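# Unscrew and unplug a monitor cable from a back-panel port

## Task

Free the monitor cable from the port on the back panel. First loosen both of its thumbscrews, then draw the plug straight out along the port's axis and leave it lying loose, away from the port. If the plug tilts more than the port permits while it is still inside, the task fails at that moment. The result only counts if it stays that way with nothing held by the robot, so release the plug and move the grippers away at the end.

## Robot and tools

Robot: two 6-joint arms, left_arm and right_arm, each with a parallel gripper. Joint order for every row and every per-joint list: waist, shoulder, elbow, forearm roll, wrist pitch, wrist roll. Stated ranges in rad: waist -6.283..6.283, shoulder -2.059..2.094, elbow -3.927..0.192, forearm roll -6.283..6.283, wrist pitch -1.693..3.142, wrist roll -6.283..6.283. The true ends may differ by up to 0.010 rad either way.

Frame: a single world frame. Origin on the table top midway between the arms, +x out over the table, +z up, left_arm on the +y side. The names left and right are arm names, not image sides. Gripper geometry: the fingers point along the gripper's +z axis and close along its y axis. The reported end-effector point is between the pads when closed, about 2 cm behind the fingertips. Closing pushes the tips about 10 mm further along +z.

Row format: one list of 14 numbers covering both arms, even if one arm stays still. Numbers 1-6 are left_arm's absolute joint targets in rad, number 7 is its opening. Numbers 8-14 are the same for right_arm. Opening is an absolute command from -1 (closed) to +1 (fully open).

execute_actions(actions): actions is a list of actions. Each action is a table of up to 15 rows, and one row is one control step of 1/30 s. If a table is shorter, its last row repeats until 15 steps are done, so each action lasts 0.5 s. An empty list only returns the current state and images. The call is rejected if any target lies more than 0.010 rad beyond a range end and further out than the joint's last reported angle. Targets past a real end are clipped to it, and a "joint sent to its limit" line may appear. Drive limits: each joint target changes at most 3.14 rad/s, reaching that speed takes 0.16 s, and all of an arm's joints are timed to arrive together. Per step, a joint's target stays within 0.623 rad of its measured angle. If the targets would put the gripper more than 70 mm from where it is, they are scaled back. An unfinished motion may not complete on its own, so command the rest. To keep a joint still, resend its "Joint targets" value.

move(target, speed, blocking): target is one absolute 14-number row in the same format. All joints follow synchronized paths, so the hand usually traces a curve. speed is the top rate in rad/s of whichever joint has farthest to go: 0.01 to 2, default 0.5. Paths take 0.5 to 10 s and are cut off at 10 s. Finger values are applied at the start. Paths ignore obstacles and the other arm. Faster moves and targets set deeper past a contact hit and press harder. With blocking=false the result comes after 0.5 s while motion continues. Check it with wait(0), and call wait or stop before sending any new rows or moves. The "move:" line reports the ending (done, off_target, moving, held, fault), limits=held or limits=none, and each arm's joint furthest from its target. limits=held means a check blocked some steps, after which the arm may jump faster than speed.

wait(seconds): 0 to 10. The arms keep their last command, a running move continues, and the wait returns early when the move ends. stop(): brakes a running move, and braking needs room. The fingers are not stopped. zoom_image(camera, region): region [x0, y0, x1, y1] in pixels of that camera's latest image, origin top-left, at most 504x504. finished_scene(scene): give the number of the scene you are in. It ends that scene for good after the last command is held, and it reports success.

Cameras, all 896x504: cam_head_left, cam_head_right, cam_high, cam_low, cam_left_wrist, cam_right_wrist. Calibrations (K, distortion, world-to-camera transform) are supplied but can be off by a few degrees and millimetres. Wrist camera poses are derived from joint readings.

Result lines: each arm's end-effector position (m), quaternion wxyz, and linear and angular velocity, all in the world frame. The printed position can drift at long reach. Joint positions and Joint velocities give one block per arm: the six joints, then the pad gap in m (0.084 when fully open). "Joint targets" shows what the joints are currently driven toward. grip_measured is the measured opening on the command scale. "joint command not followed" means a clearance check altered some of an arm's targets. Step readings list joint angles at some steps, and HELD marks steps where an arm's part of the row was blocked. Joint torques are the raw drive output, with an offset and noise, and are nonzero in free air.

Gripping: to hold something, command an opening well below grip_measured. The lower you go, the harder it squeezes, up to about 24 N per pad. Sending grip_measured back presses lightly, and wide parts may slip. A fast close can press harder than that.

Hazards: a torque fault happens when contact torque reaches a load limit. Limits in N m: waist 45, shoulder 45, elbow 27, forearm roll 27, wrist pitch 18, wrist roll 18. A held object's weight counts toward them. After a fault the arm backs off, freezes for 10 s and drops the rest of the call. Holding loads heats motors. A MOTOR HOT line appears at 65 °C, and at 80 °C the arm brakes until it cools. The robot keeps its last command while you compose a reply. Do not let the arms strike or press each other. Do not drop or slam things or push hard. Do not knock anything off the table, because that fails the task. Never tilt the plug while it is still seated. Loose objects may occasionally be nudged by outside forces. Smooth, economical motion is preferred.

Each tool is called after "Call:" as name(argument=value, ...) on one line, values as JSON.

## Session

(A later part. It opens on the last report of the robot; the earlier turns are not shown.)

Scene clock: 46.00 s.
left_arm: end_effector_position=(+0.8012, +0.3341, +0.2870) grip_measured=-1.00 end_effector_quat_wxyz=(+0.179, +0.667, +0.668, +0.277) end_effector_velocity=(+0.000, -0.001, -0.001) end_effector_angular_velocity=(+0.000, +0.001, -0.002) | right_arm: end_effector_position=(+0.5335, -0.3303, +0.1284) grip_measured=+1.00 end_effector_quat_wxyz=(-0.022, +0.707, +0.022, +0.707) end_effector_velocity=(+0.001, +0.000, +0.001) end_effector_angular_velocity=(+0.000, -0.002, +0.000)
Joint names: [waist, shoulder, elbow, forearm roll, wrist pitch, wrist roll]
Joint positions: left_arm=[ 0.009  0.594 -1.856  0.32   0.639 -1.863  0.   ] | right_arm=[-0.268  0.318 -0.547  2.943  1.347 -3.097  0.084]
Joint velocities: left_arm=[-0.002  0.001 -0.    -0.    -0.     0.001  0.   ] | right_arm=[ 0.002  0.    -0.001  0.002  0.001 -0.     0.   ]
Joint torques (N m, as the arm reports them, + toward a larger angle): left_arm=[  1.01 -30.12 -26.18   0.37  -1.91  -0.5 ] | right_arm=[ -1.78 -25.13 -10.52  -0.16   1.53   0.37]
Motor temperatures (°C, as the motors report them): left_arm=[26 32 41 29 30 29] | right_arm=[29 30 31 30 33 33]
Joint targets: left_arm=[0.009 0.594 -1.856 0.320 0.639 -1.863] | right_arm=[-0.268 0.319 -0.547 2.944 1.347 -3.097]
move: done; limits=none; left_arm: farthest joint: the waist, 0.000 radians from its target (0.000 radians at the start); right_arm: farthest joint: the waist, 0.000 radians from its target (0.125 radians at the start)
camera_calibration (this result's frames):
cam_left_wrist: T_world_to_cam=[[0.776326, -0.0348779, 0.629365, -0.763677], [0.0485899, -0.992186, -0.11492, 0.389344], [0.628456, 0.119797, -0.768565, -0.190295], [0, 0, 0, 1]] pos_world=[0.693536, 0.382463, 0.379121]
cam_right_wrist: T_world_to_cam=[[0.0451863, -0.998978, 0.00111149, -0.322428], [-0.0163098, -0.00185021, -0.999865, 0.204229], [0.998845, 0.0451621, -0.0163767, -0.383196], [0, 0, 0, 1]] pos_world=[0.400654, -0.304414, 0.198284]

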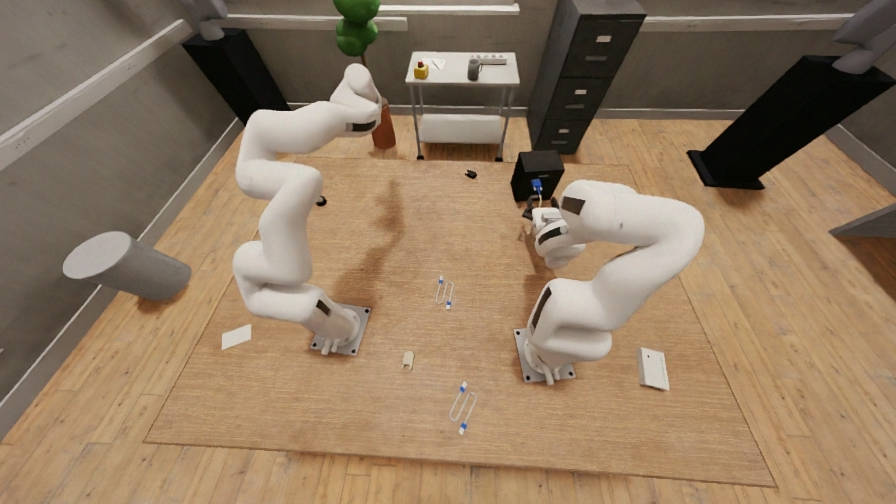

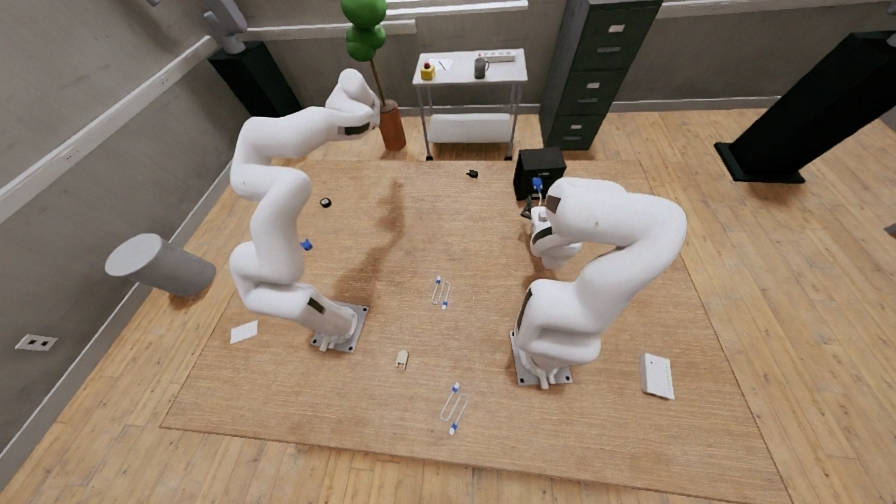

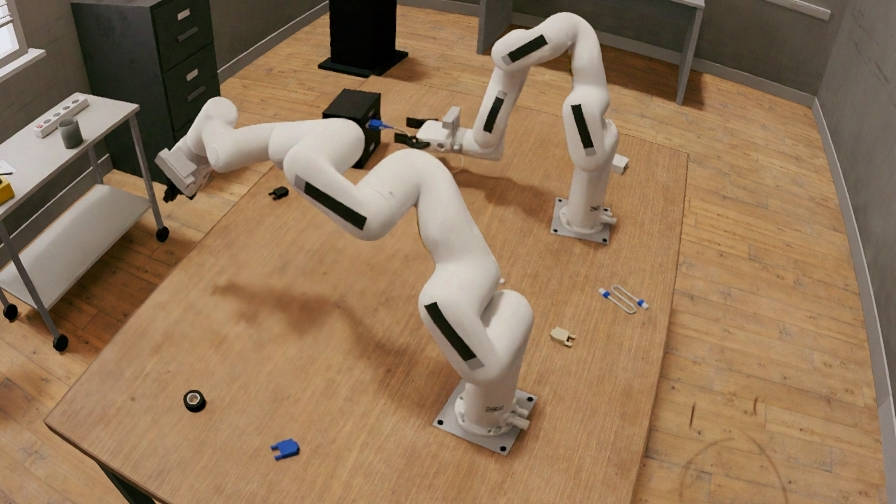

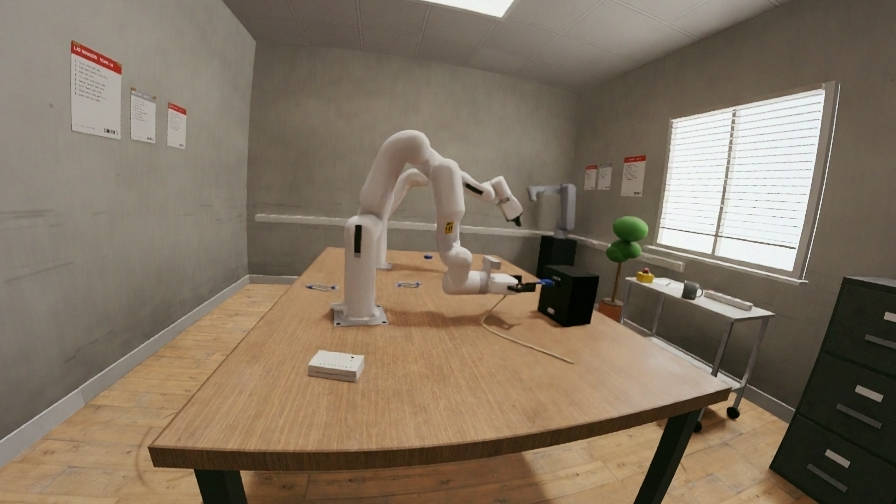

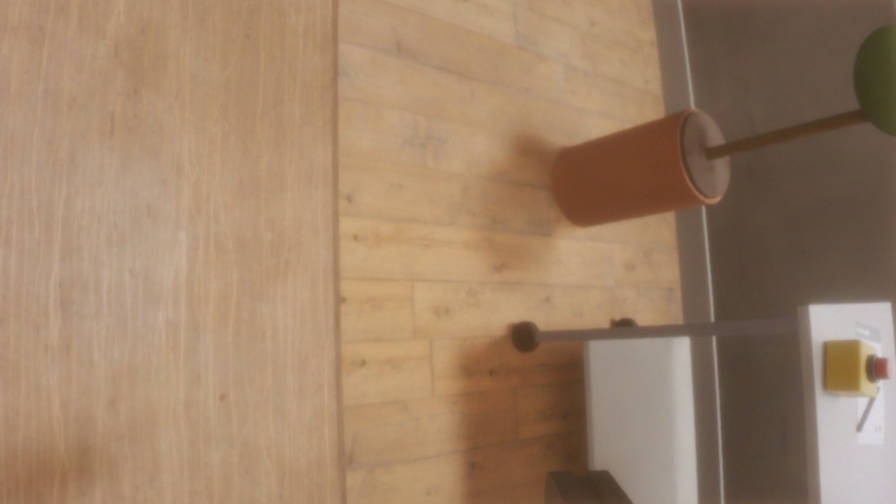

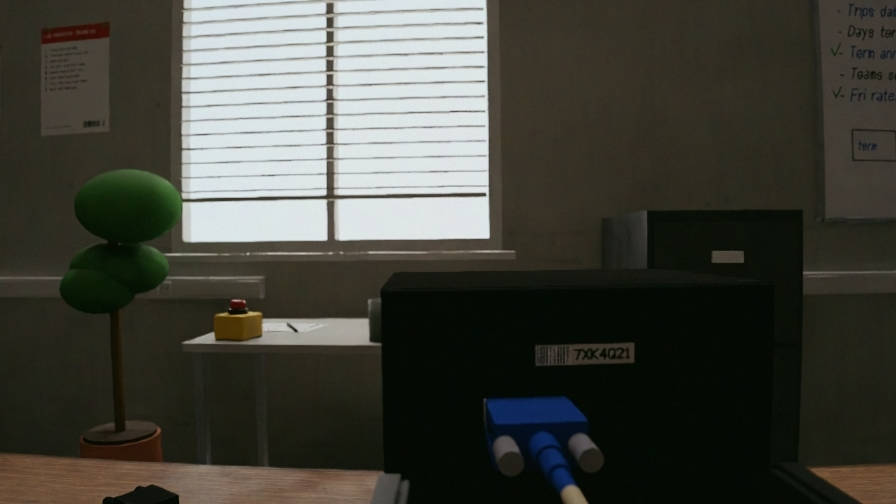

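Call:
execute_actions(actions=[[[0.009,0.594,-1.856,0.32,0.639,-1.863,-1,-0.185,0.31,-0.535,3.02,1.347,-3.1,1]],[[0.009,0.594,-1.856,0.32,0.639,-1.863,-1,-0.185,0.31,-0.535,3.02,1.347,-3.65,1]],[[0.009,0.594,-1.856,0.32,0.639,-1.863,-1,-0.185,0.31,-0.535,3.02,1.347,-4.2,1]],[[0.009,0.594,-1.856,0.32,0.639,-1.863,-1,-0.185,0.31,-0.535,3.02,1.347,-4.68,1]],[[0.009,0.594,-1.856,0.32,0.639,-1.863,-1,-0.165,0.31,-0.535,3.02,1.347,-4.68,-0.55]],[[0.009,0.594,-1.856,0.32,0.639,-1.863,-1,-0.165,0.31,-0.535,3.02,1.347,-4.68,-0.55]],[[0.009,0.594,-1.856,0.32,0.639,-1.863,-1,-0.176,0.361,-0.639,3.022,1.295,-4.68,-0.55]],[[0.009,0.594,-1.856,0.32,0.639,-1.863,-1,-0.1782,0.4,-0.713,3.0247,1.2598,-4.6764,-0.55]],[[0.009,0.594,-1.856,0.32,0.639,-1.863,-1,-0.1782,0.4,-0.713,3.0247,1.2598,-4.6764,-1]],[[0.009,0.594,-1.856,0.32,0.639,-1.863,-1,-0.1782,0.4,-0.713,3.0247,1.2598,-4.6764,-1]]])

Call:
zoom_image(camera="cam_head_left", region=[490,150,590,230])

Scene clock: 87.87 s.
left_arm: end_effector_position=(+0.8012, +0.3341, +0.2870) grip_measured=-1.00 end_effector_quat_wxyz=(+0.179, +0.667, +0.668, +0.277) end_effector_velocity=(+0.000, +0.000, +0.001) end_effector_angular_velocity=(+0.000, -0.002, -0.000) | right_arm: end_effector_position=(+0.5815, -0.3034, +0.1299) grip_measured=-0.84 end_effector_quat_wxyz=(+0.482, +0.483, +0.517, +0.517) end_effector_velocity=(+0.000, +0.000, +0.000) end_effector_angular_velocity=(+0.000, +0.000, +0.000)
Joint names: [waist, shoulder, elbow, forearm roll, wrist pitch, wrist roll]
Joint positions: left_arm=[ 0.009  0.594 -1.856  0.32   0.639 -1.863  0.   ] | right_arm=[-0.178  0.4   -0.712  3.025  1.26  -4.676  0.007]
Joint velocities: left_arm=[ 0.    -0.    -0.001  0.    -0.     0.     0.   ] | right_arm=[ 0.     0.    -0.001 -0.    -0.001  0.     0.   ]
Joint torques (N m, as the arm reports them, + toward a larger angle): left_arm=[  0.45 -30.74 -25.69  -0.01  -2.08  -0.76] | right_arm=[ -0.63 -26.97 -21.79  -0.48   1.71   0.68]
Motor temperatures (°C, as the motors report them): left_arm=[26 33 41 29 30 29] | right_arm=[29 30 31 30 33 33]
Joint targets: left_arm=[0.009 0.594 -1.856 0.320 0.639 -1.863] | right_arm=[-0.178 0.400 -0.713 3.025 1.260 -4.676]
Step readings (joint positions; steps 1 to 15: 1st action; 16 to 30: 2nd action; 31 to 45: 3rd action; 46 to 60: 4th action; 61 to 75: 5th action; 76 to 90: 6th action; 91 to 105: 7th action; 106 to 120: 8th action; 121 to 135: 9th action; 136 to 150: 10th action):
0: left_arm=[0.009 0.594 -1.856 0.320 0.639 -1.863] | right_arm=[-0.268 0.319 -0.547 2.944 1.347 -3.097]
1: left_arm=[0.009 0.594 -1.856 0.320 0.639 -1.863] | right_arm=[-0.268 0.318 -0.547 2.944 1.347 -3.097]
2: left_arm=[0.009 0.594 -1.856 0.320 0.639 -1.863] | right_arm=[-0.263 0.318 -0.546 2.950 1.347 -3.097]
4: left_arm=[0.009 0.594 -1.856 0.320 0.639 -1.863] | right_arm=[-0.228 0.314 -0.541 2.982 1.347 -3.098]
8: left_arm=[0.009 0.594 -1.856 0.320 0.639 -1.863] | right_arm=[-0.192 0.311 -0.536 3.012 1.347 -3.100]
15: left_arm=[0.009 0.594 -1.856 0.320 0.639 -1.863] | right_arm=[-0.186 0.310 -0.535 3.019 1.347 -3.100]
16: left_arm=[0.009 0.594 -1.856 0.320 0.639 -1.863] | right_arm=[-0.186 0.310 -0.535 3.020 1.347 -3.101]
17: left_arm=[0.009 0.594 -1.856 0.320 0.639 -1.863] | right_arm=[-0.186 0.310 -0.535 3.020 1.347 -3.107]
19: left_arm=[0.009 0.594 -1.856 0.320 0.639 -1.863] | right_arm=[-0.185 0.310 -0.535 3.020 1.347 -3.158]
23: left_arm=[0.009 0.594 -1.856 0.320 0.639 -1.863] | right_arm=[-0.185 0.310 -0.535 3.020 1.347 -3.423]
30: left_arm=[0.009 0.594 -1.856 0.320 0.639 -1.863] | right_arm=[-0.185 0.310 -0.535 3.020 1.347 -3.634]
31: left_arm=[0.009 0.594 -1.856 0.320 0.639 -1.863] | right_arm=[-0.185 0.310 -0.535 3.020 1.347 -3.639]
32: left_arm=[0.009 0.594 -1.856 0.320 0.639 -1.863] | right_arm=[-0.185 0.310 -0.535 3.020 1.347 -3.649]
34: left_arm=[0.009 0.594 -1.856 0.320 0.639 -1.863] | right_arm=[-0.185 0.310 -0.535 3.020 1.347 -3.704]
38: left_arm=[0.009 0.594 -1.856 0.320 0.639 -1.863] | right_arm=[-0.185 0.310 -0.535 3.020 1.347 -3.972]
45: left_arm=[0.009 0.594 -1.856 0.320 0.639 -1.863] | right_arm=[-0.185 0.310 -0.535 3.020 1.347 -4.184]
46: left_arm=[0.009 0.594 -1.856 0.320 0.639 -1.863] | right_arm=[-0.185 0.310 -0.535 3.020 1.347 -4.189]
47: left_arm=[0.009 0.594 -1.856 0.320 0.639 -1.863] | right_arm=[-0.185 0.310 -0.535 3.020 1.347 -4.199]
49: left_arm=[0.009 0.594 -1.856 0.320 0.639 -1.863] | right_arm=[-0.185 0.310 -0.535 3.020 1.347 -4.254]
53: left_arm=[0.009 0.594 -1.856 0.320 0.639 -1.863] | right_arm=[-0.185 0.310 -0.535 3.020 1.347 -4.505]
60: left_arm=[0.009 0.594 -1.856 0.320 0.639 -1.863] | right_arm=[-0.185 0.310 -0.535 3.020 1.347 -4.668]
61: left_arm=[0.009 0.594 -1.856 0.320 0.639 -1.863] | right_arm=[-0.185 0.310 -0.535 3.020 1.347 -4.671]
62: left_arm=[0.009 0.594 -1.856 0.320 0.639 -1.863] | right_arm=[-0.181 0.310 -0.535 3.020 1.347 -4.674]
64: left_arm=[0.009 0.594 -1.856 0.320 0.639 -1.863] | right_arm=[-0.172 0.310 -0.535 3.020 1.347 -4.677]
68: left_arm=[0.009 0.594 -1.856 0.320 0.639 -1.863] | right_arm=[-0.166 0.310 -0.535 3.020 1.347 -4.679]
75: left_arm=[0.009 0.594 -1.856 0.320 0.639 -1.863] | right_arm=[-0.165 0.310 -0.535 3.020 1.347 -4.680]
76: left_arm=[0.009 0.594 -1.856 0.320 0.639 -1.863] | right_arm=[-0.165 0.310 -0.535 3.020 1.347 -4.680]
77: left_arm=[0.009 0.594 -1.856 0.320 0.639 -1.863] | right_arm=[-0.165 0.310 -0.535 3.020 1.347 -4.680]
79: left_arm=[0.009 0.594 -1.856 0.320 0.639 -1.863] | right_arm=[-0.165 0.310 -0.535 3.020 1.347 -4.680]
83: left_arm=[0.009 0.594 -1.856 0.320 0.639 -1.863] | right_arm=[-0.165 0.310 -0.535 3.020 1.347 -4.680]
90: left_arm=[0.009 0.594 -1.856 0.320 0.639 -1.863] | right_arm=[-0.165 0.310 -0.535 3.020 1.347 -4.680]
91: left_arm=[0.009 0.594 -1.856 0.320 0.639 -1.863] | right_arm=[-0.165 0.310 -0.535 3.020 1.347 -4.680]
92: left_arm=[0.009 0.594 -1.856 0.320 0.639 -1.863] | right_arm=[-0.165 0.313 -0.540 3.020 1.343 -4.680]
94: left_arm=[0.009 0.594 -1.856 0.320 0.639 -1.863] | right_arm=[-0.169 0.333 -0.579 3.021 1.323 -4.680]
98: left_arm=[0.009 0.594 -1.856 0.320 0.639 -1.863] | right_arm=[-0.175 0.355 -0.630 3.022 1.301 -4.680]
105: left_arm=[0.009 0.594 -1.856 0.320 0.639 -1.863] | right_arm=[-0.176 0.361 -0.638 3.022 1.295 -4.680]
106: left_arm=[0.009 0.594 -1.856 0.320 0.639 -1.863] | right_arm=[-0.176 0.361 -0.638 3.022 1.295 -4.680]
107: left_arm=[0.009 0.594 -1.856 0.320 0.639 -1.863] | right_arm=[-0.176 0.364 -0.644 3.022 1.291 -4.680]
109: left_arm=[0.009 0.594 -1.856 0.320 0.639 -1.863] | right_arm=[-0.177 0.381 -0.676 3.023 1.276 -4.678]
113: left_arm=[0.009 0.594 -1.856 0.320 0.639 -1.863] | right_arm=[-0.178 0.397 -0.706 3.025 1.263 -4.677]
120: left_arm=[0.009 0.594 -1.856 0.320 0.639 -1.863] | right_arm=[-0.178 0.400 -0.712 3.025 1.260 -4.676]
121: left_arm=[0.009 0.594 -1.856 0.320 0.639 -1.863] | right_arm=[-0.178 0.400 -0.712 3.025 1.260 -4.676]
122: left_arm=[0.009 0.594 -1.856 0.320 0.639 -1.863] | right_arm=[-0.178 0.400 -0.712 3.025 1.260 -4.676]
124: left_arm=[0.009 0.594 -1.856 0.320 0.639 -1.863] | right_arm=[-0.178 0.399 -0.711 3.025 1.260 -4.676]
128: left_arm=[0.009 0.594 -1.856 0.320 0.639 -1.863] | right_arm=[-0.178 0.400 -0.711 3.025 1.260 -4.676]
135: left_arm=[0.009 0.594 -1.856 0.320 0.639 -1.863] | right_arm=[-0.178 0.400 -0.711 3.025 1.260 -4.676]
136: left_arm=[0.009 0.594 -1.856 0.320 0.639 -1.863] | right_arm=[-0.178 0.400 -0.711 3.025 1.260 -4.676]
137: left_arm=[0.009 0.594 -1.856 0.320 0.639 -1.863] | right_arm=[-0.178 0.400 -0.711 3.025 1.260 -4.676]
139: left_arm=[0.009 0.594 -1.856 0.320 0.639 -1.863] | right_arm=[-0.178 0.400 -0.712 3.025 1.260 -4.676]
143: left_arm=[0.009 0.594 -1.856 0.320 0.639 -1.863] | right_arm=[-0.178 0.400 -0.712 3.025 1.260 -4.676]
150: Joint positions above
camera_calibration (this result's frames):
cam_left_wrist: T_world_to_cam=[[0.776326, -0.0348779, 0.629365, -0.763677], [0.0485899, -0.992186, -0.11492, 0.389344], [0.628455, 0.119797, -0.768565, -0.190295], [0, 0, 0, 1]] pos_world=[0.693536, 0.382463, 0.379121]
cam_right_wrist: T_world_to_cam=[[-0.015591, -0.000110153, 0.999878, -0.0890538], [0.0532111, -0.998583, 0.000719704, -0.266253], [0.998462, 0.0532159, 0.0155748, -0.433904], [0, 0, 0, 1]] pos_world=[0.446015, -0.242795, 0.0959925]

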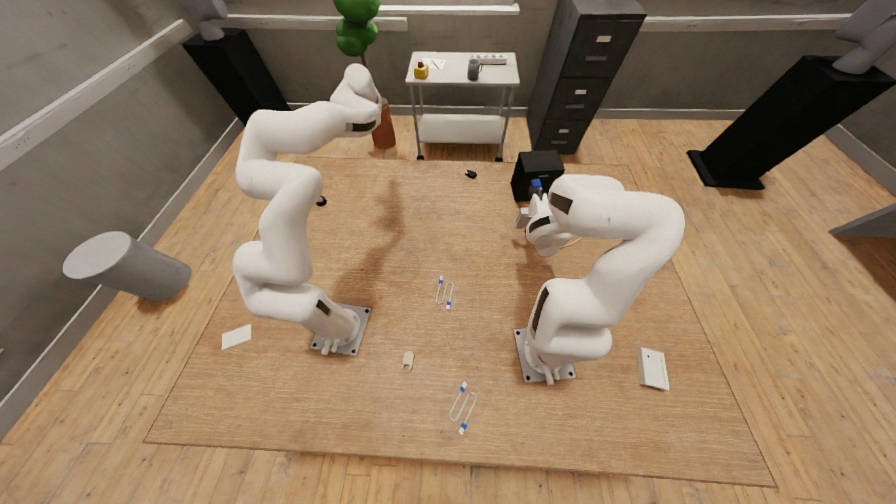

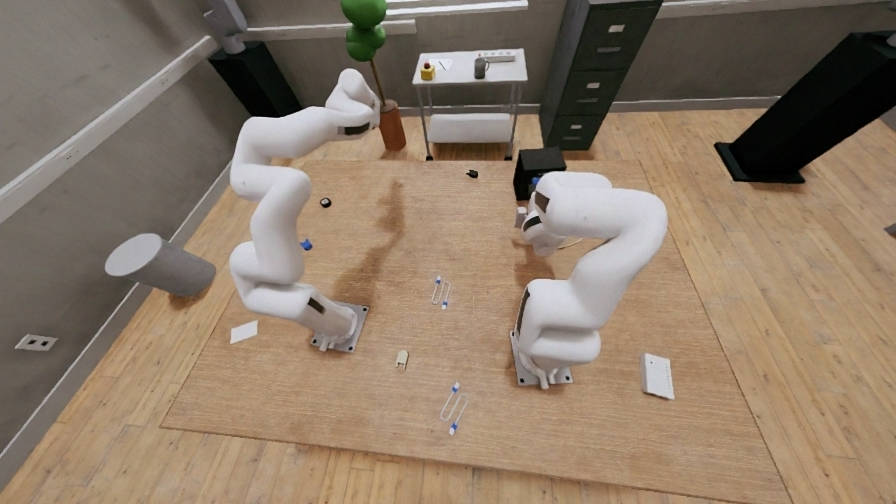

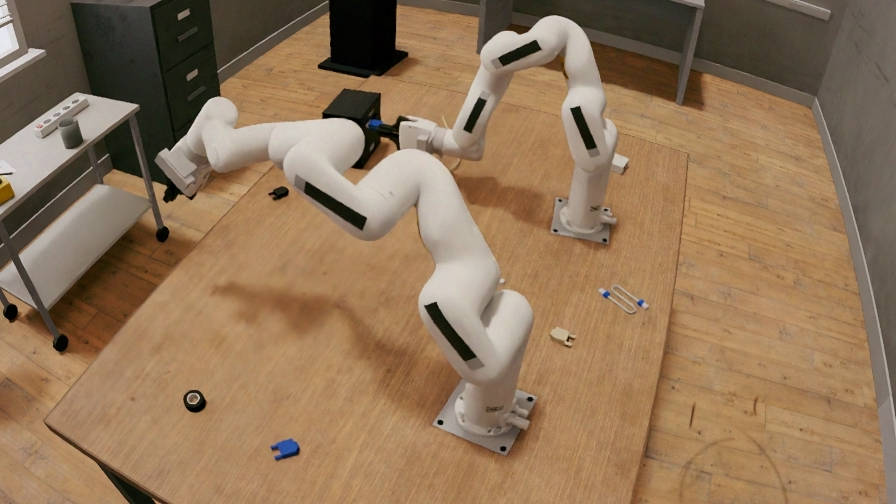

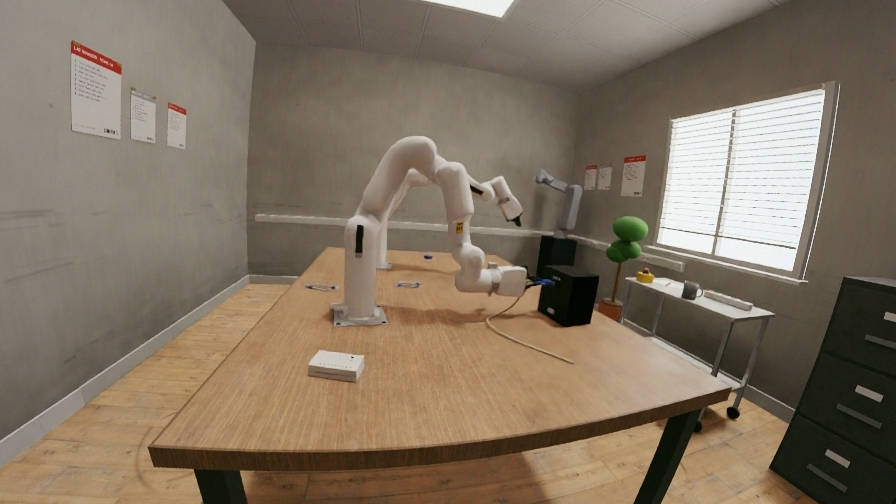

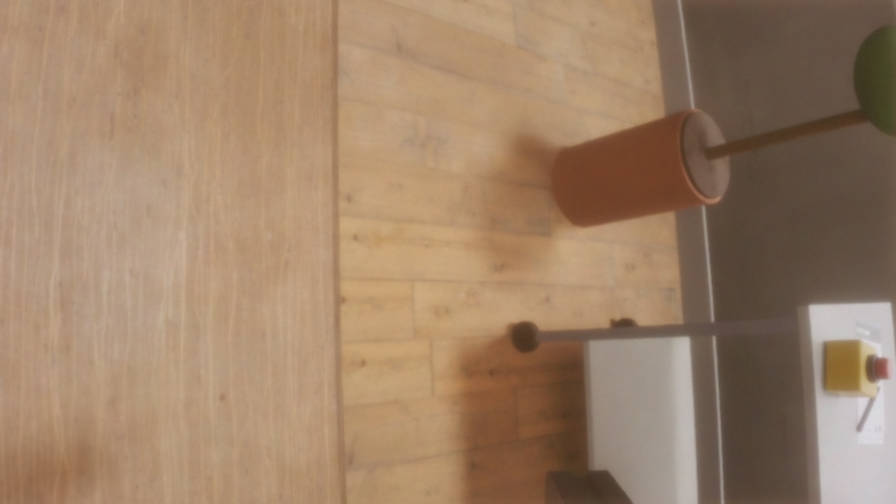

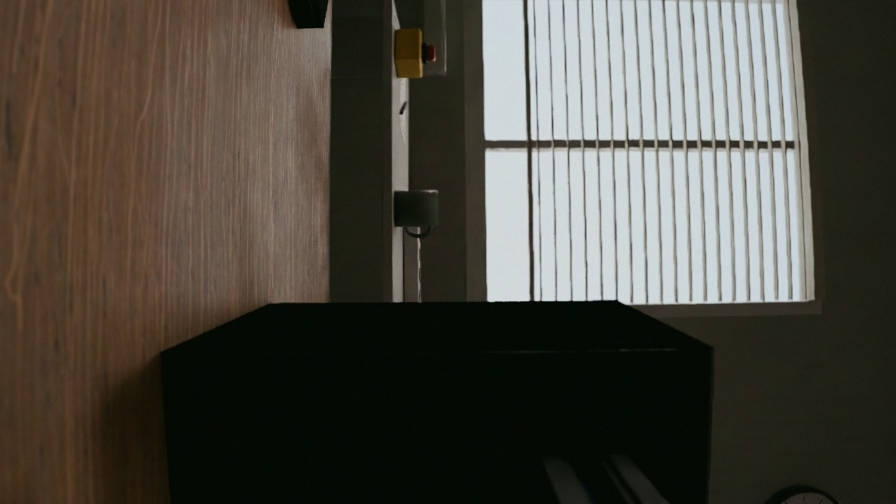

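Region (490, 150, 590, 230) of cam_head_left's 896x504 image, scaled by 5.040, with more detail than that image has; it fills the top 403 rows of this view, and the rest is white.

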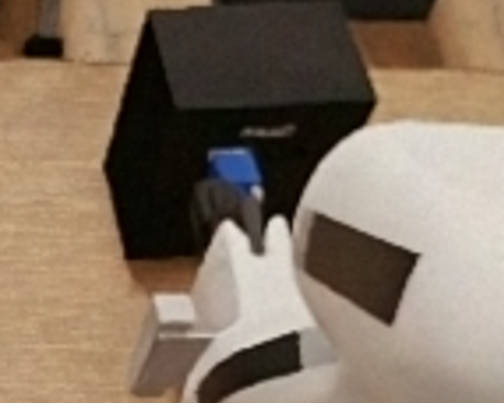

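Call:
execute_actions(actions=[[[0.009,0.594,-1.856,0.32,0.639,-1.863,-1,-0.1782,0.4,-0.713,3.0247,1.2598,-4.6764,-0.55]],[[0.009,0.594,-1.856,0.32,0.639,-1.863,-1,-0.1765,0.3835,-0.6898,3.0247,1.2668,-4.6764,-0.55]],[[0.009,0.594,-1.856,0.32,0.639,-1.863,-1,-0.1765,0.3835,-0.6898,3.0247,1.2668,-4.6764,-1]],[[0.009,0.594,-1.856,0.32,0.639,-1.863,-1,-0.1765,0.3835,-0.6898,3.0247,1.2668,-4.6764,-1]]])

Scene clock: 106.07 s.
left_arm: end_effector_position=(+0.8012, +0.3341, +0.2870) grip_measured=-1.00 end_effector_quat_wxyz=(+0.179, +0.667, +0.668, +0.277) end_effector_velocity=(+0.000, +0.000, +0.001) end_effector_angular_velocity=(-0.001, -0.002, +0.000) | right_arm: end_effector_position=(+0.5755, -0.3019, +0.1308) grip_measured=-0.85 end_effector_quat_wxyz=(+0.481, +0.482, +0.518, +0.517) end_effector_velocity=(+0.000, -0.000, +0.000) end_effector_angular_velocity=(-0.000, -0.001, -0.000)
Joint names: [waist, shoulder, elbow, forearm roll, wrist pitch, wrist roll]
Joint positions: left_arm=[ 0.009  0.594 -1.856  0.32   0.639 -1.863  0.   ] | right_arm=[-0.176  0.384 -0.689  3.025  1.266 -4.676  0.007]
Joint velocities: left_arm=[ 0.     0.    -0.001 -0.    -0.001 -0.     0.   ] | right_arm=[ 0.    -0.    -0.     0.     0.001 -0.    -0.   ]
Joint torques (N m, as the arm reports them, + toward a larger angle): left_arm=[  1.   -30.36 -25.52   0.39  -2.12  -0.35] | right_arm=[ -1.6  -40.48 -15.28  -0.09   4.31   0.01]
Motor temperatures (°C, as the motors report them): left_arm=[26 33 42 29 30 29] | right_arm=[29 30 33 30 33 33]
Joint targets: left_arm=[0.009 0.594 -1.856 0.320 0.639 -1.863] | right_arm=[-0.176 0.383 -0.690 3.025 1.267 -4.676]
Step readings (joint positions; steps 1 to 15: 1st action; 16 to 30: 2nd action; 31 to 45: 3rd action; 46 to 60: 4th action):
0: left_arm=[0.009 0.594 -1.856 0.320 0.639 -1.863] | right_arm=[-0.178 0.400 -0.713 3.025 1.260 -4.676]
1: left_arm=[0.009 0.594 -1.856 0.320 0.639 -1.863] | right_arm=[-0.178 0.400 -0.713 3.025 1.259 -4.676]
2: left_arm=[0.009 0.594 -1.856 0.320 0.639 -1.863] | right_arm=[-0.178 0.402 -0.715 3.025 1.258 -4.676]
4: left_arm=[0.009 0.594 -1.856 0.320 0.639 -1.863] | right_arm=[-0.178 0.402 -0.721 3.025 1.258 -4.676]
8: left_arm=[0.009 0.594 -1.856 0.320 0.639 -1.863] | right_arm=[-0.178 0.401 -0.719 3.025 1.259 -4.676]
15: left_arm=[0.009 0.594 -1.856 0.320 0.639 -1.863] | right_arm=[-0.178 0.400 -0.715 3.025 1.260 -4.676]
16: left_arm=[0.009 0.594 -1.856 0.320 0.639 -1.863] | right_arm=[-0.178 0.399 -0.714 3.025 1.261 -4.676]
17: left_arm=[0.009 0.594 -1.856 0.320 0.639 -1.863] | right_arm=[-0.178 0.396 -0.710 3.025 1.262 -4.676]
19: left_arm=[0.009 0.594 -1.856 0.320 0.639 -1.863] | right_arm=[-0.177 0.388 -0.699 3.025 1.266 -4.676]
23: left_arm=[0.009 0.594 -1.856 0.320 0.639 -1.863] | right_arm=[-0.176 0.383 -0.692 3.025 1.268 -4.676]
30: left_arm=[0.009 0.594 -1.856 0.320 0.639 -1.863] | right_arm=[-0.176 0.383 -0.690 3.025 1.267 -4.676]
31: left_arm=[0.009 0.594 -1.856 0.320 0.639 -1.863] | right_arm=[-0.176 0.383 -0.690 3.025 1.267 -4.676]
32: left_arm=[0.009 0.594 -1.856 0.320 0.639 -1.863] | right_arm=[-0.176 0.385 -0.690 3.025 1.265 -4.676]
34: left_arm=[0.009 0.594 -1.856 0.320 0.639 -1.863] | right_arm=[-0.176 0.385 -0.689 3.025 1.265 -4.676]
38: left_arm=[0.009 0.594 -1.856 0.320 0.639 -1.863] | right_arm=[-0.176 0.385 -0.689 3.025 1.265 -4.676]
45: left_arm=[0.009 0.594 -1.856 0.320 0.639 -1.863] | right_arm=[-0.176 0.385 -0.689 3.025 1.265 -4.676]
46: left_arm=[0.009 0.594 -1.856 0.320 0.639 -1.863] | right_arm=[-0.176 0.385 -0.689 3.025 1.265 -4.676]
47: left_arm=[0.009 0.594 -1.856 0.320 0.639 -1.863] | right_arm=[-0.176 0.385 -0.689 3.025 1.265 -4.676]
49: left_arm=[0.009 0.594 -1.856 0.320 0.639 -1.863] | right_arm=[-0.176 0.385 -0.689 3.025 1.266 -4.676]
53: left_arm=[0.009 0.594 -1.856 0.320 0.639 -1.863] | right_arm=[-0.176 0.384 -0.689 3.025 1.266 -4.676]
60: Joint positions above
camera_calibration (this result's frames):
cam_left_wrist: T_world_to_cam=[[0.776327, -0.0348777, 0.629365, -0.763677], [0.0485901, -0.992186, -0.11492, 0.389344], [0.628455, 0.119797, -0.768565, -0.190295], [0, 0, 0, 1]] pos_world=[0.693536, 0.382463, 0.379121]
cam_right_wrist: T_world_to_cam=[[-0.0144771, -0.000908812, 0.999895, -0.0909576], [0.0552719, -0.998471, -0.000107256, -0.265553], [0.998366, 0.0552645, 0.0145052, -0.427146], [0, 0, 0, 1]] pos_world=[0.439809, -0.241624, 0.0971153]

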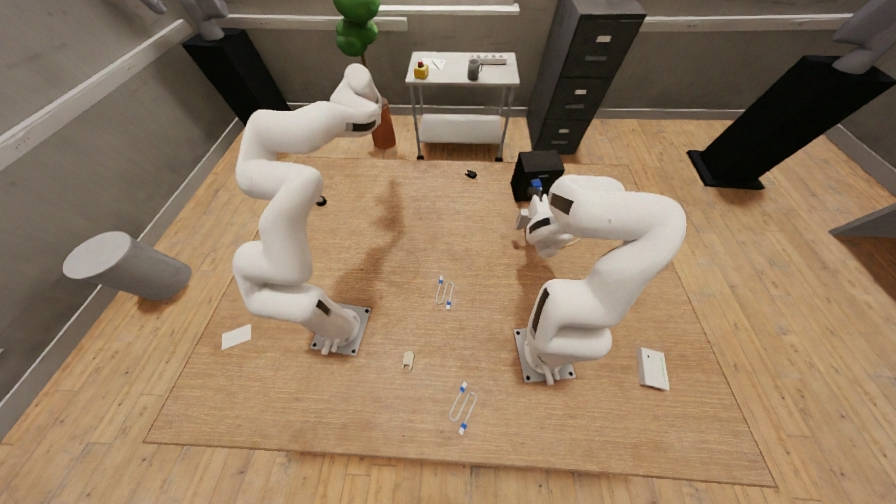

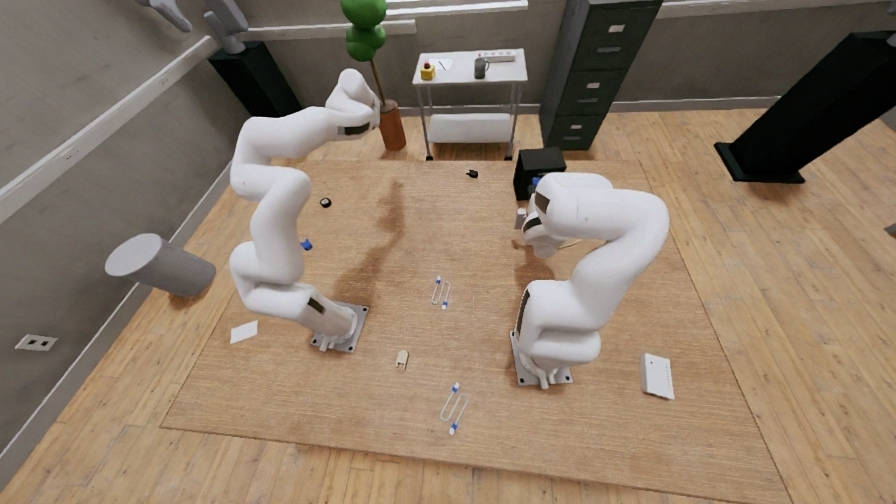

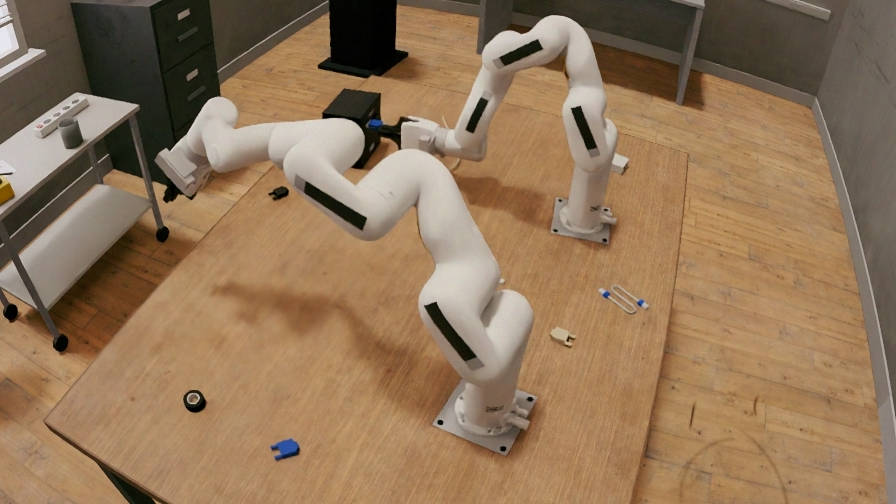

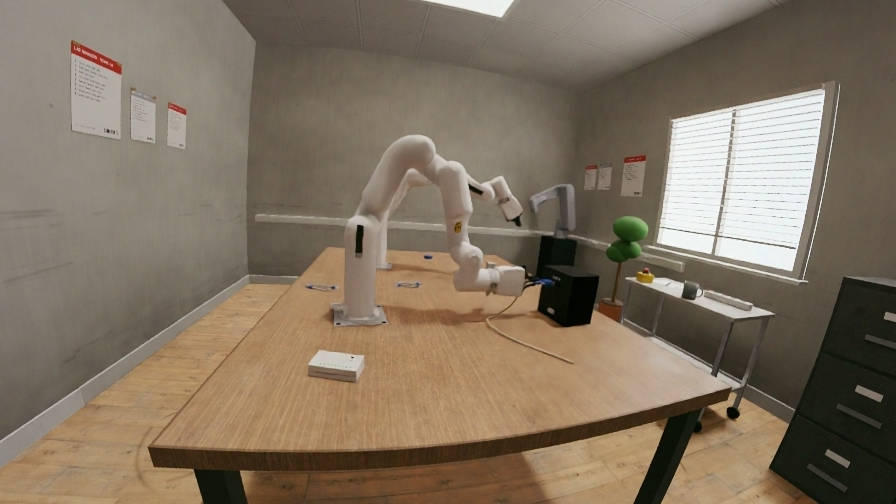

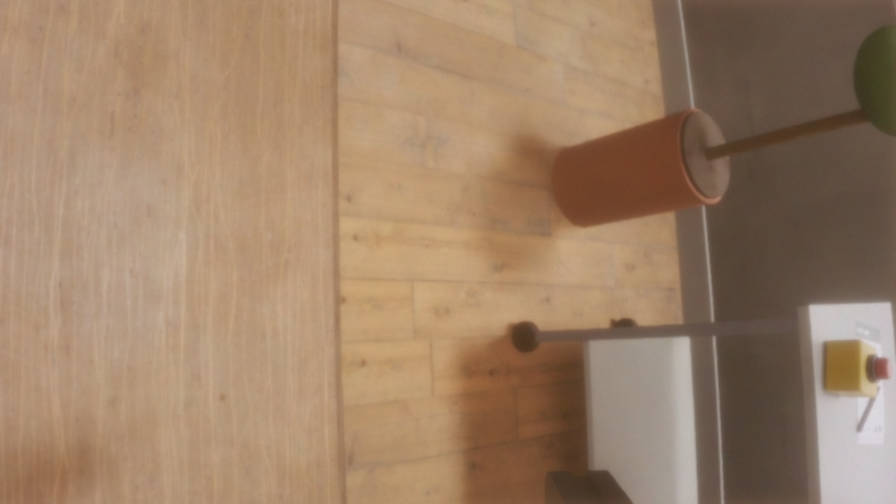

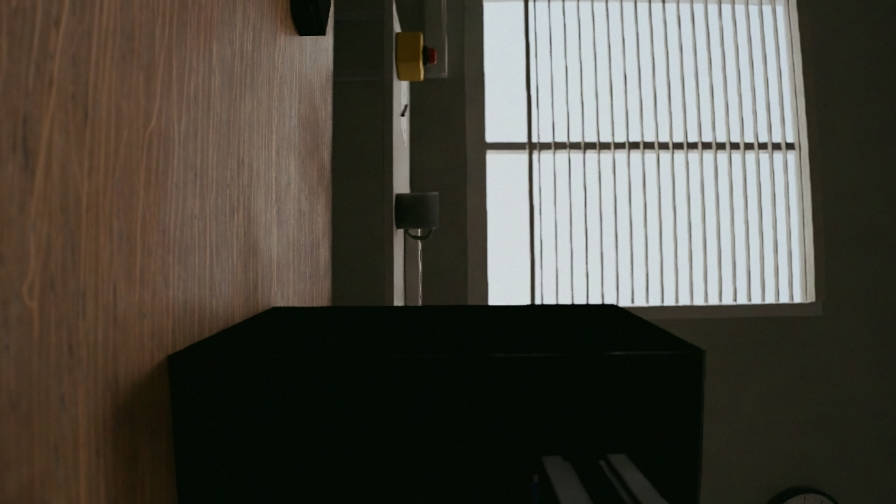

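Call:
execute_actions(actions=[[[0.009,0.594,-1.856,0.32,0.639,-1.863,-1,-0.1765,0.3899,-0.6911,3.0247,1.2718,-4.6764,-0.55]],[[0.009,0.594,-1.856,0.32,0.639,-1.863,-1,-0.1765,0.3899,-0.6911,3.0247,1.2718,-4.6764,-0.55]],[[0.009,0.594,-1.856,0.32,0.639,-1.863,-1,-0.1765,0.3899,-0.6911,3.0247,1.2718,-4.6764,-1]],[[0.009,0.594,-1.856,0.32,0.639,-1.863,-1,-0.1765,0.3899,-0.6911,3.0247,1.2718,-4.6764,-0.55]],[[0.009,0.594,-1.856,0.32,0.639,-1.863,-1,-0.1775,0.3779,-0.6888,3.0247,1.2623,-4.3264,-0.55]],[[0.009,0.594,-1.856,0.32,0.639,-1.863,-1,-0.1775,0.3779,-0.6888,3.0247,1.2623,-4.3264,-0.55]],[[0.009,0.594,-1.856,0.32,0.639,-1.863,-1,-0.1775,0.3779,-0.6888,3.0247,1.2623,-4.3264,-1]],[[0.009,0.594,-1.856,0.32,0.639,-1.863,-1,-0.1775,0.4019,-0.6934,3.0247,1.2813,-5.0264,-1]],[[0.009,0.594,-1.856,0.32,0.639,-1.863,-1,-0.1775,0.4019,-0.6934,3.0247,1.2813,-5.0264,-1]]])

Scene clock: 126.97 s.
left_arm: end_effector_position=(+0.8012, +0.3341, +0.2870) grip_measured=-1.00 end_effector_quat_wxyz=(+0.179, +0.667, +0.668, +0.277) end_effector_velocity=(+0.000, +0.000, -0.000) end_effector_angular_velocity=(-0.000, -0.000, +0.001) | right_arm: end_effector_position=(+0.5758, -0.3024, +0.1261) grip_measured=-0.85 end_effector_quat_wxyz=(+0.564, +0.385, +0.593, +0.426) end_effector_velocity=(+0.000, +0.000, +0.000) end_effector_angular_velocity=(-0.002, -0.001, +0.001)
Joint names: [waist, shoulder, elbow, forearm roll, wrist pitch, wrist roll]
Joint positions: left_arm=[ 0.009  0.594 -1.856  0.32   0.639 -1.863  0.   ] | right_arm=[-0.178  0.402 -0.693  3.025  1.281 -5.026  0.007]
Joint velocities: left_arm=[ 0.001  0.    -0.    -0.    -0.     0.     0.   ] | right_arm=[ 0.001  0.     0.    -0.     0.001 -0.002 -0.   ]
Joint torques (N m, as the arm reports them, + toward a larger angle): left_arm=[  0.2  -30.6  -26.24   0.47  -1.94  -0.51] | right_arm=[ -1.25 -30.37 -11.32  -0.39   2.08   0.37]
Motor temperatures (°C, as the motors report them): left_arm=[26 33 42 29 30 29] | right_arm=[29 30 32 30 34 33]
Joint targets: left_arm=[0.009 0.594 -1.856 0.320 0.639 -1.863] | right_arm=[-0.177 0.402 -0.693 3.025 1.281 -5.026]
Step readings (joint positions; steps 1 to 15: 1st action; 16 to 30: 2nd action; 31 to 45: 3rd action; 46 to 60: 4th action; 61 to 75: 5th action; 76 to 90: 6th action; 91 to 105: 7th action; 106 to 120: 8th action; 121 to 135: 9th action):
0: left_arm=[0.009 0.594 -1.856 0.320 0.639 -1.863] | right_arm=[-0.176 0.384 -0.690 3.025 1.265 -4.676]
1: left_arm=[0.009 0.594 -1.856 0.320 0.639 -1.863] | right_arm=[-0.177 0.384 -0.690 3.025 1.266 -4.676]
2: left_arm=[0.009 0.594 -1.856 0.320 0.639 -1.863] | right_arm=[-0.177 0.383 -0.692 3.025 1.271 -4.677]
4: left_arm=[0.009 0.594 -1.856 0.320 0.639 -1.863] | right_arm=[-0.177 0.383 -0.693 3.025 1.274 -4.677]
8: left_arm=[0.009 0.594 -1.856 0.320 0.639 -1.863] | right_arm=[-0.177 0.386 -0.694 3.025 1.276 -4.677]
15: left_arm=[0.009 0.594 -1.856 0.320 0.639 -1.863] | right_arm=[-0.177 0.389 -0.692 3.025 1.273 -4.676]
16: left_arm=[0.009 0.594 -1.856 0.320 0.639 -1.863] | right_arm=[-0.177 0.389 -0.692 3.025 1.273 -4.676]
17: left_arm=[0.009 0.594 -1.856 0.320 0.639 -1.863] | right_arm=[-0.177 0.389 -0.692 3.025 1.272 -4.676]
19: left_arm=[0.009 0.594 -1.856 0.320 0.639 -1.863] | right_arm=[-0.177 0.389 -0.691 3.025 1.272 -4.676]
23: left_arm=[0.009 0.594 -1.856 0.320 0.639 -1.863] | right_arm=[-0.177 0.390 -0.691 3.025 1.272 -4.676]
30: left_arm=[0.009 0.594 -1.856 0.320 0.639 -1.863] | right_arm=[-0.176 0.390 -0.691 3.025 1.272 -4.676]
31: left_arm=[0.009 0.594 -1.856 0.320 0.639 -1.863] | right_arm=[-0.177 0.390 -0.691 3.025 1.272 -4.676]
32: left_arm=[0.009 0.594 -1.856 0.320 0.639 -1.863] | right_arm=[-0.176 0.390 -0.691 3.025 1.271 -4.676]
34: left_arm=[0.009 0.594 -1.856 0.320 0.639 -1.863] | right_arm=[-0.176 0.390 -0.691 3.025 1.271 -4.676]
38: left_arm=[0.009 0.594 -1.856 0.320 0.639 -1.863] | right_arm=[-0.176 0.390 -0.691 3.025 1.271 -4.676]
45: left_arm=[0.009 0.594 -1.856 0.320 0.639 -1.863] | right_arm=[-0.176 0.390 -0.691 3.025 1.271 -4.676]
46: left_arm=[0.009 0.594 -1.856 0.320 0.639 -1.863] | right_arm=[-0.176 0.390 -0.691 3.025 1.272 -4.676]
47: left_arm=[0.009 0.594 -1.856 0.320 0.639 -1.863] | right_arm=[-0.177 0.390 -0.691 3.025 1.272 -4.676]
49: left_arm=[0.009 0.594 -1.856 0.320 0.639 -1.863] | right_arm=[-0.176 0.389 -0.691 3.025 1.272 -4.676]
53: left_arm=[0.009 0.594 -1.856 0.320 0.639 -1.863] | right_arm=[-0.176 0.390 -0.691 3.025 1.272 -4.676]
60: left_arm=[0.009 0.594 -1.856 0.320 0.639 -1.863] | right_arm=[-0.177 0.390 -0.691 3.025 1.272 -4.676]
61: left_arm=[0.009 0.594 -1.856 0.320 0.639 -1.863] | right_arm=[-0.177 0.390 -0.691 3.025 1.272 -4.676]
62: left_arm=[0.009 0.594 -1.856 0.320 0.639 -1.863] | right_arm=[-0.177 0.390 -0.691 3.025 1.272 -4.669]
64: left_arm=[0.009 0.594 -1.856 0.320 0.639 -1.863] | right_arm=[-0.177 0.388 -0.691 3.025 1.270 -4.618]
68: left_arm=[0.009 0.594 -1.856 0.320 0.639 -1.863] | right_arm=[-0.177 0.381 -0.690 3.025 1.265 -4.420]
75: left_arm=[0.009 0.594 -1.856 0.320 0.639 -1.863] | right_arm=[-0.178 0.378 -0.689 3.025 1.262 -4.333]
76: left_arm=[0.009 0.594 -1.856 0.320 0.639 -1.863] | right_arm=[-0.178 0.378 -0.689 3.025 1.262 -4.331]
77: left_arm=[0.009 0.594 -1.856 0.320 0.639 -1.863] | right_arm=[-0.178 0.378 -0.689 3.025 1.262 -4.330]
79: left_arm=[0.009 0.594 -1.856 0.320 0.639 -1.863] | right_arm=[-0.178 0.378 -0.689 3.025 1.262 -4.328]
83: left_arm=[0.009 0.594 -1.856 0.320 0.639 -1.863] | right_arm=[-0.178 0.378 -0.689 3.025 1.262 -4.327]
90: left_arm=[0.009 0.594 -1.856 0.320 0.639 -1.863] | right_arm=[-0.178 0.378 -0.689 3.025 1.262 -4.326]
91: left_arm=[0.009 0.594 -1.856 0.320 0.639 -1.863] | right_arm=[-0.178 0.378 -0.689 3.025 1.262 -4.326]
92: left_arm=[0.009 0.594 -1.856 0.320 0.639 -1.863] | right_arm=[-0.177 0.378 -0.689 3.025 1.262 -4.326]
94: left_arm=[0.009 0.594 -1.856 0.320 0.639 -1.863] | right_arm=[-0.177 0.378 -0.689 3.025 1.262 -4.326]
98: left_arm=[0.009 0.594 -1.856 0.320 0.639 -1.863] | right_arm=[-0.177 0.378 -0.689 3.025 1.262 -4.326]
105: left_arm=[0.009 0.594 -1.856 0.320 0.639 -1.863] | right_arm=[-0.177 0.378 -0.689 3.025 1.262 -4.326]
106: left_arm=[0.009 0.594 -1.856 0.320 0.639 -1.863] | right_arm=[-0.177 0.378 -0.689 3.025 1.262 -4.327]
107: left_arm=[0.009 0.594 -1.856 0.320 0.639 -1.863] | right_arm=[-0.177 0.378 -0.689 3.025 1.262 -4.334]
109: left_arm=[0.009 0.594 -1.856 0.320 0.639 -1.863] | right_arm=[-0.177 0.380 -0.689 3.025 1.264 -4.384]
113: left_arm=[0.009 0.594 -1.856 0.320 0.639 -1.863] | right_arm=[-0.177 0.390 -0.691 3.024 1.272 -4.667]
120: left_arm=[0.009 0.594 -1.856 0.320 0.639 -1.863] | right_arm=[-0.178 0.401 -0.693 3.025 1.280 -4.997]
121: left_arm=[0.009 0.594 -1.856 0.320 0.639 -1.863] | right_arm=[-0.178 0.402 -0.693 3.025 1.281 -5.006]
122: left_arm=[0.009 0.594 -1.856 0.320 0.639 -1.863] | right_arm=[-0.178 0.402 -0.693 3.025 1.281 -5.012]
124: left_arm=[0.009 0.594 -1.856 0.320 0.639 -1.863] | right_arm=[-0.178 0.402 -0.693 3.025 1.281 -5.019]
128: left_arm=[0.009 0.594 -1.856 0.320 0.639 -1.863] | right_arm=[-0.178 0.402 -0.693 3.025 1.281 -5.025]
135: Joint positions above
camera_calibration (this result's frames):
cam_left_wrist: T_world_to_cam=[[0.776327, -0.0348777, 0.629365, -0.763677], [0.0485901, -0.992186, -0.11492, 0.389344], [0.628455, 0.119797, -0.768565, -0.190295], [0, 0, 0, 1]] pos_world=[0.693536, 0.382463, 0.379121]
cam_right_wrist: T_world_to_cam=[[-0.0404426, 0.339363, 0.939786, 0.0391941], [0.050271, -0.938673, 0.341125, -0.288117], [0.997916, 0.0610399, 0.0209022, -0.426148], [0, 0, 0, 1]] pos_world=[0.441329, -0.257737, 0.0703572]

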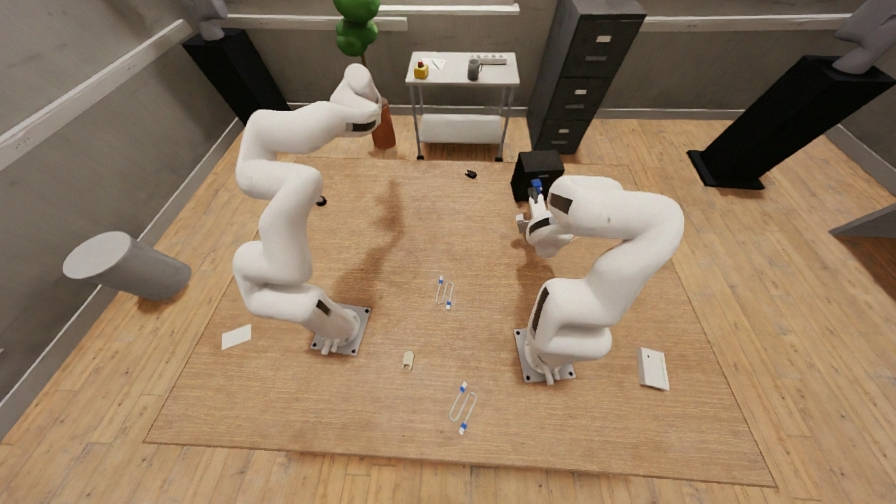

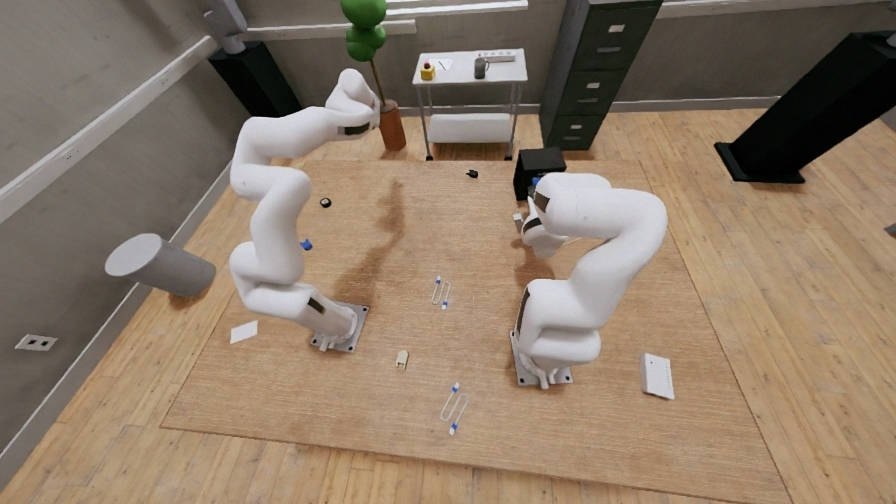

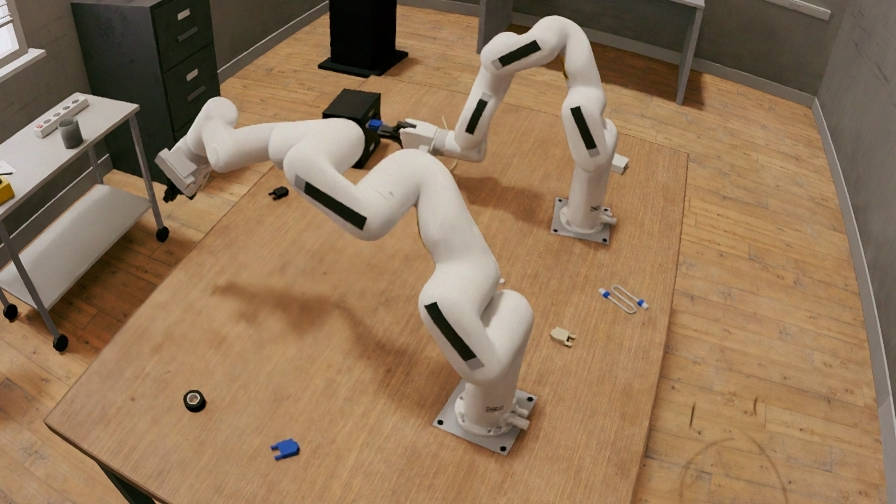

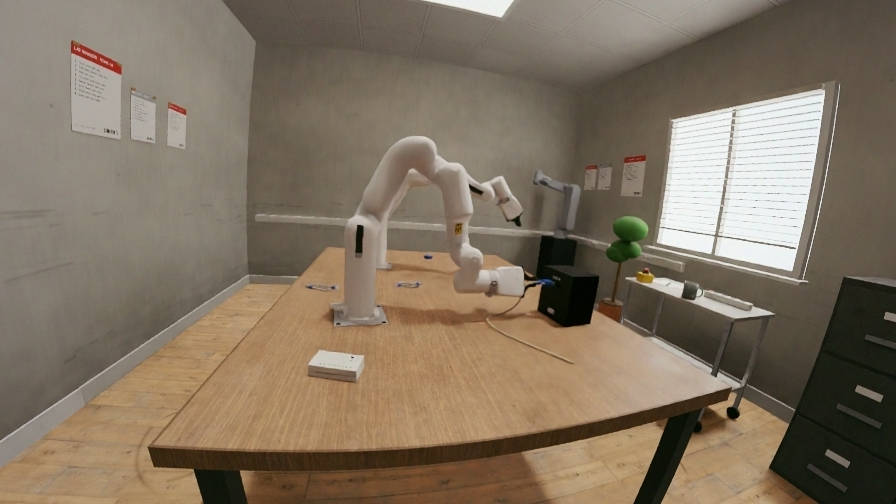

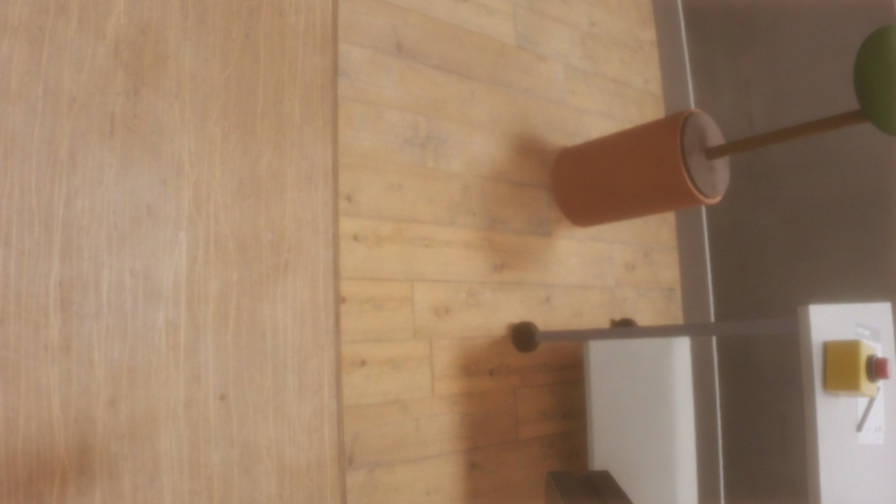

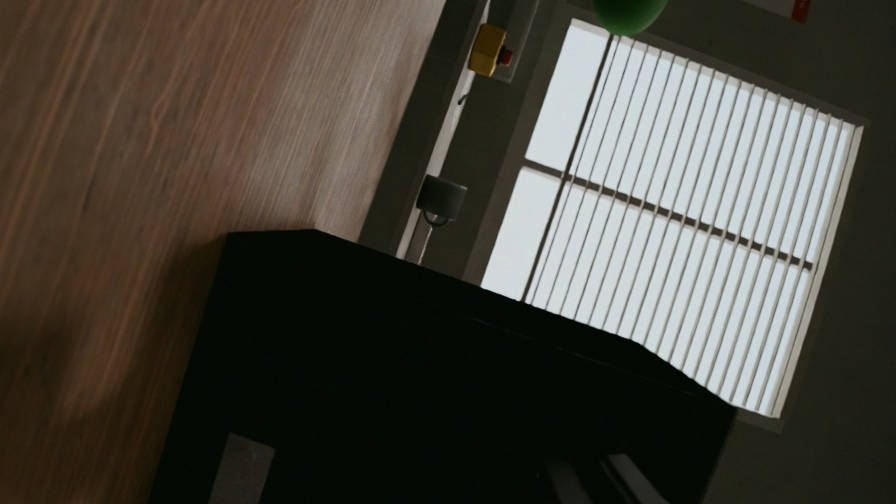

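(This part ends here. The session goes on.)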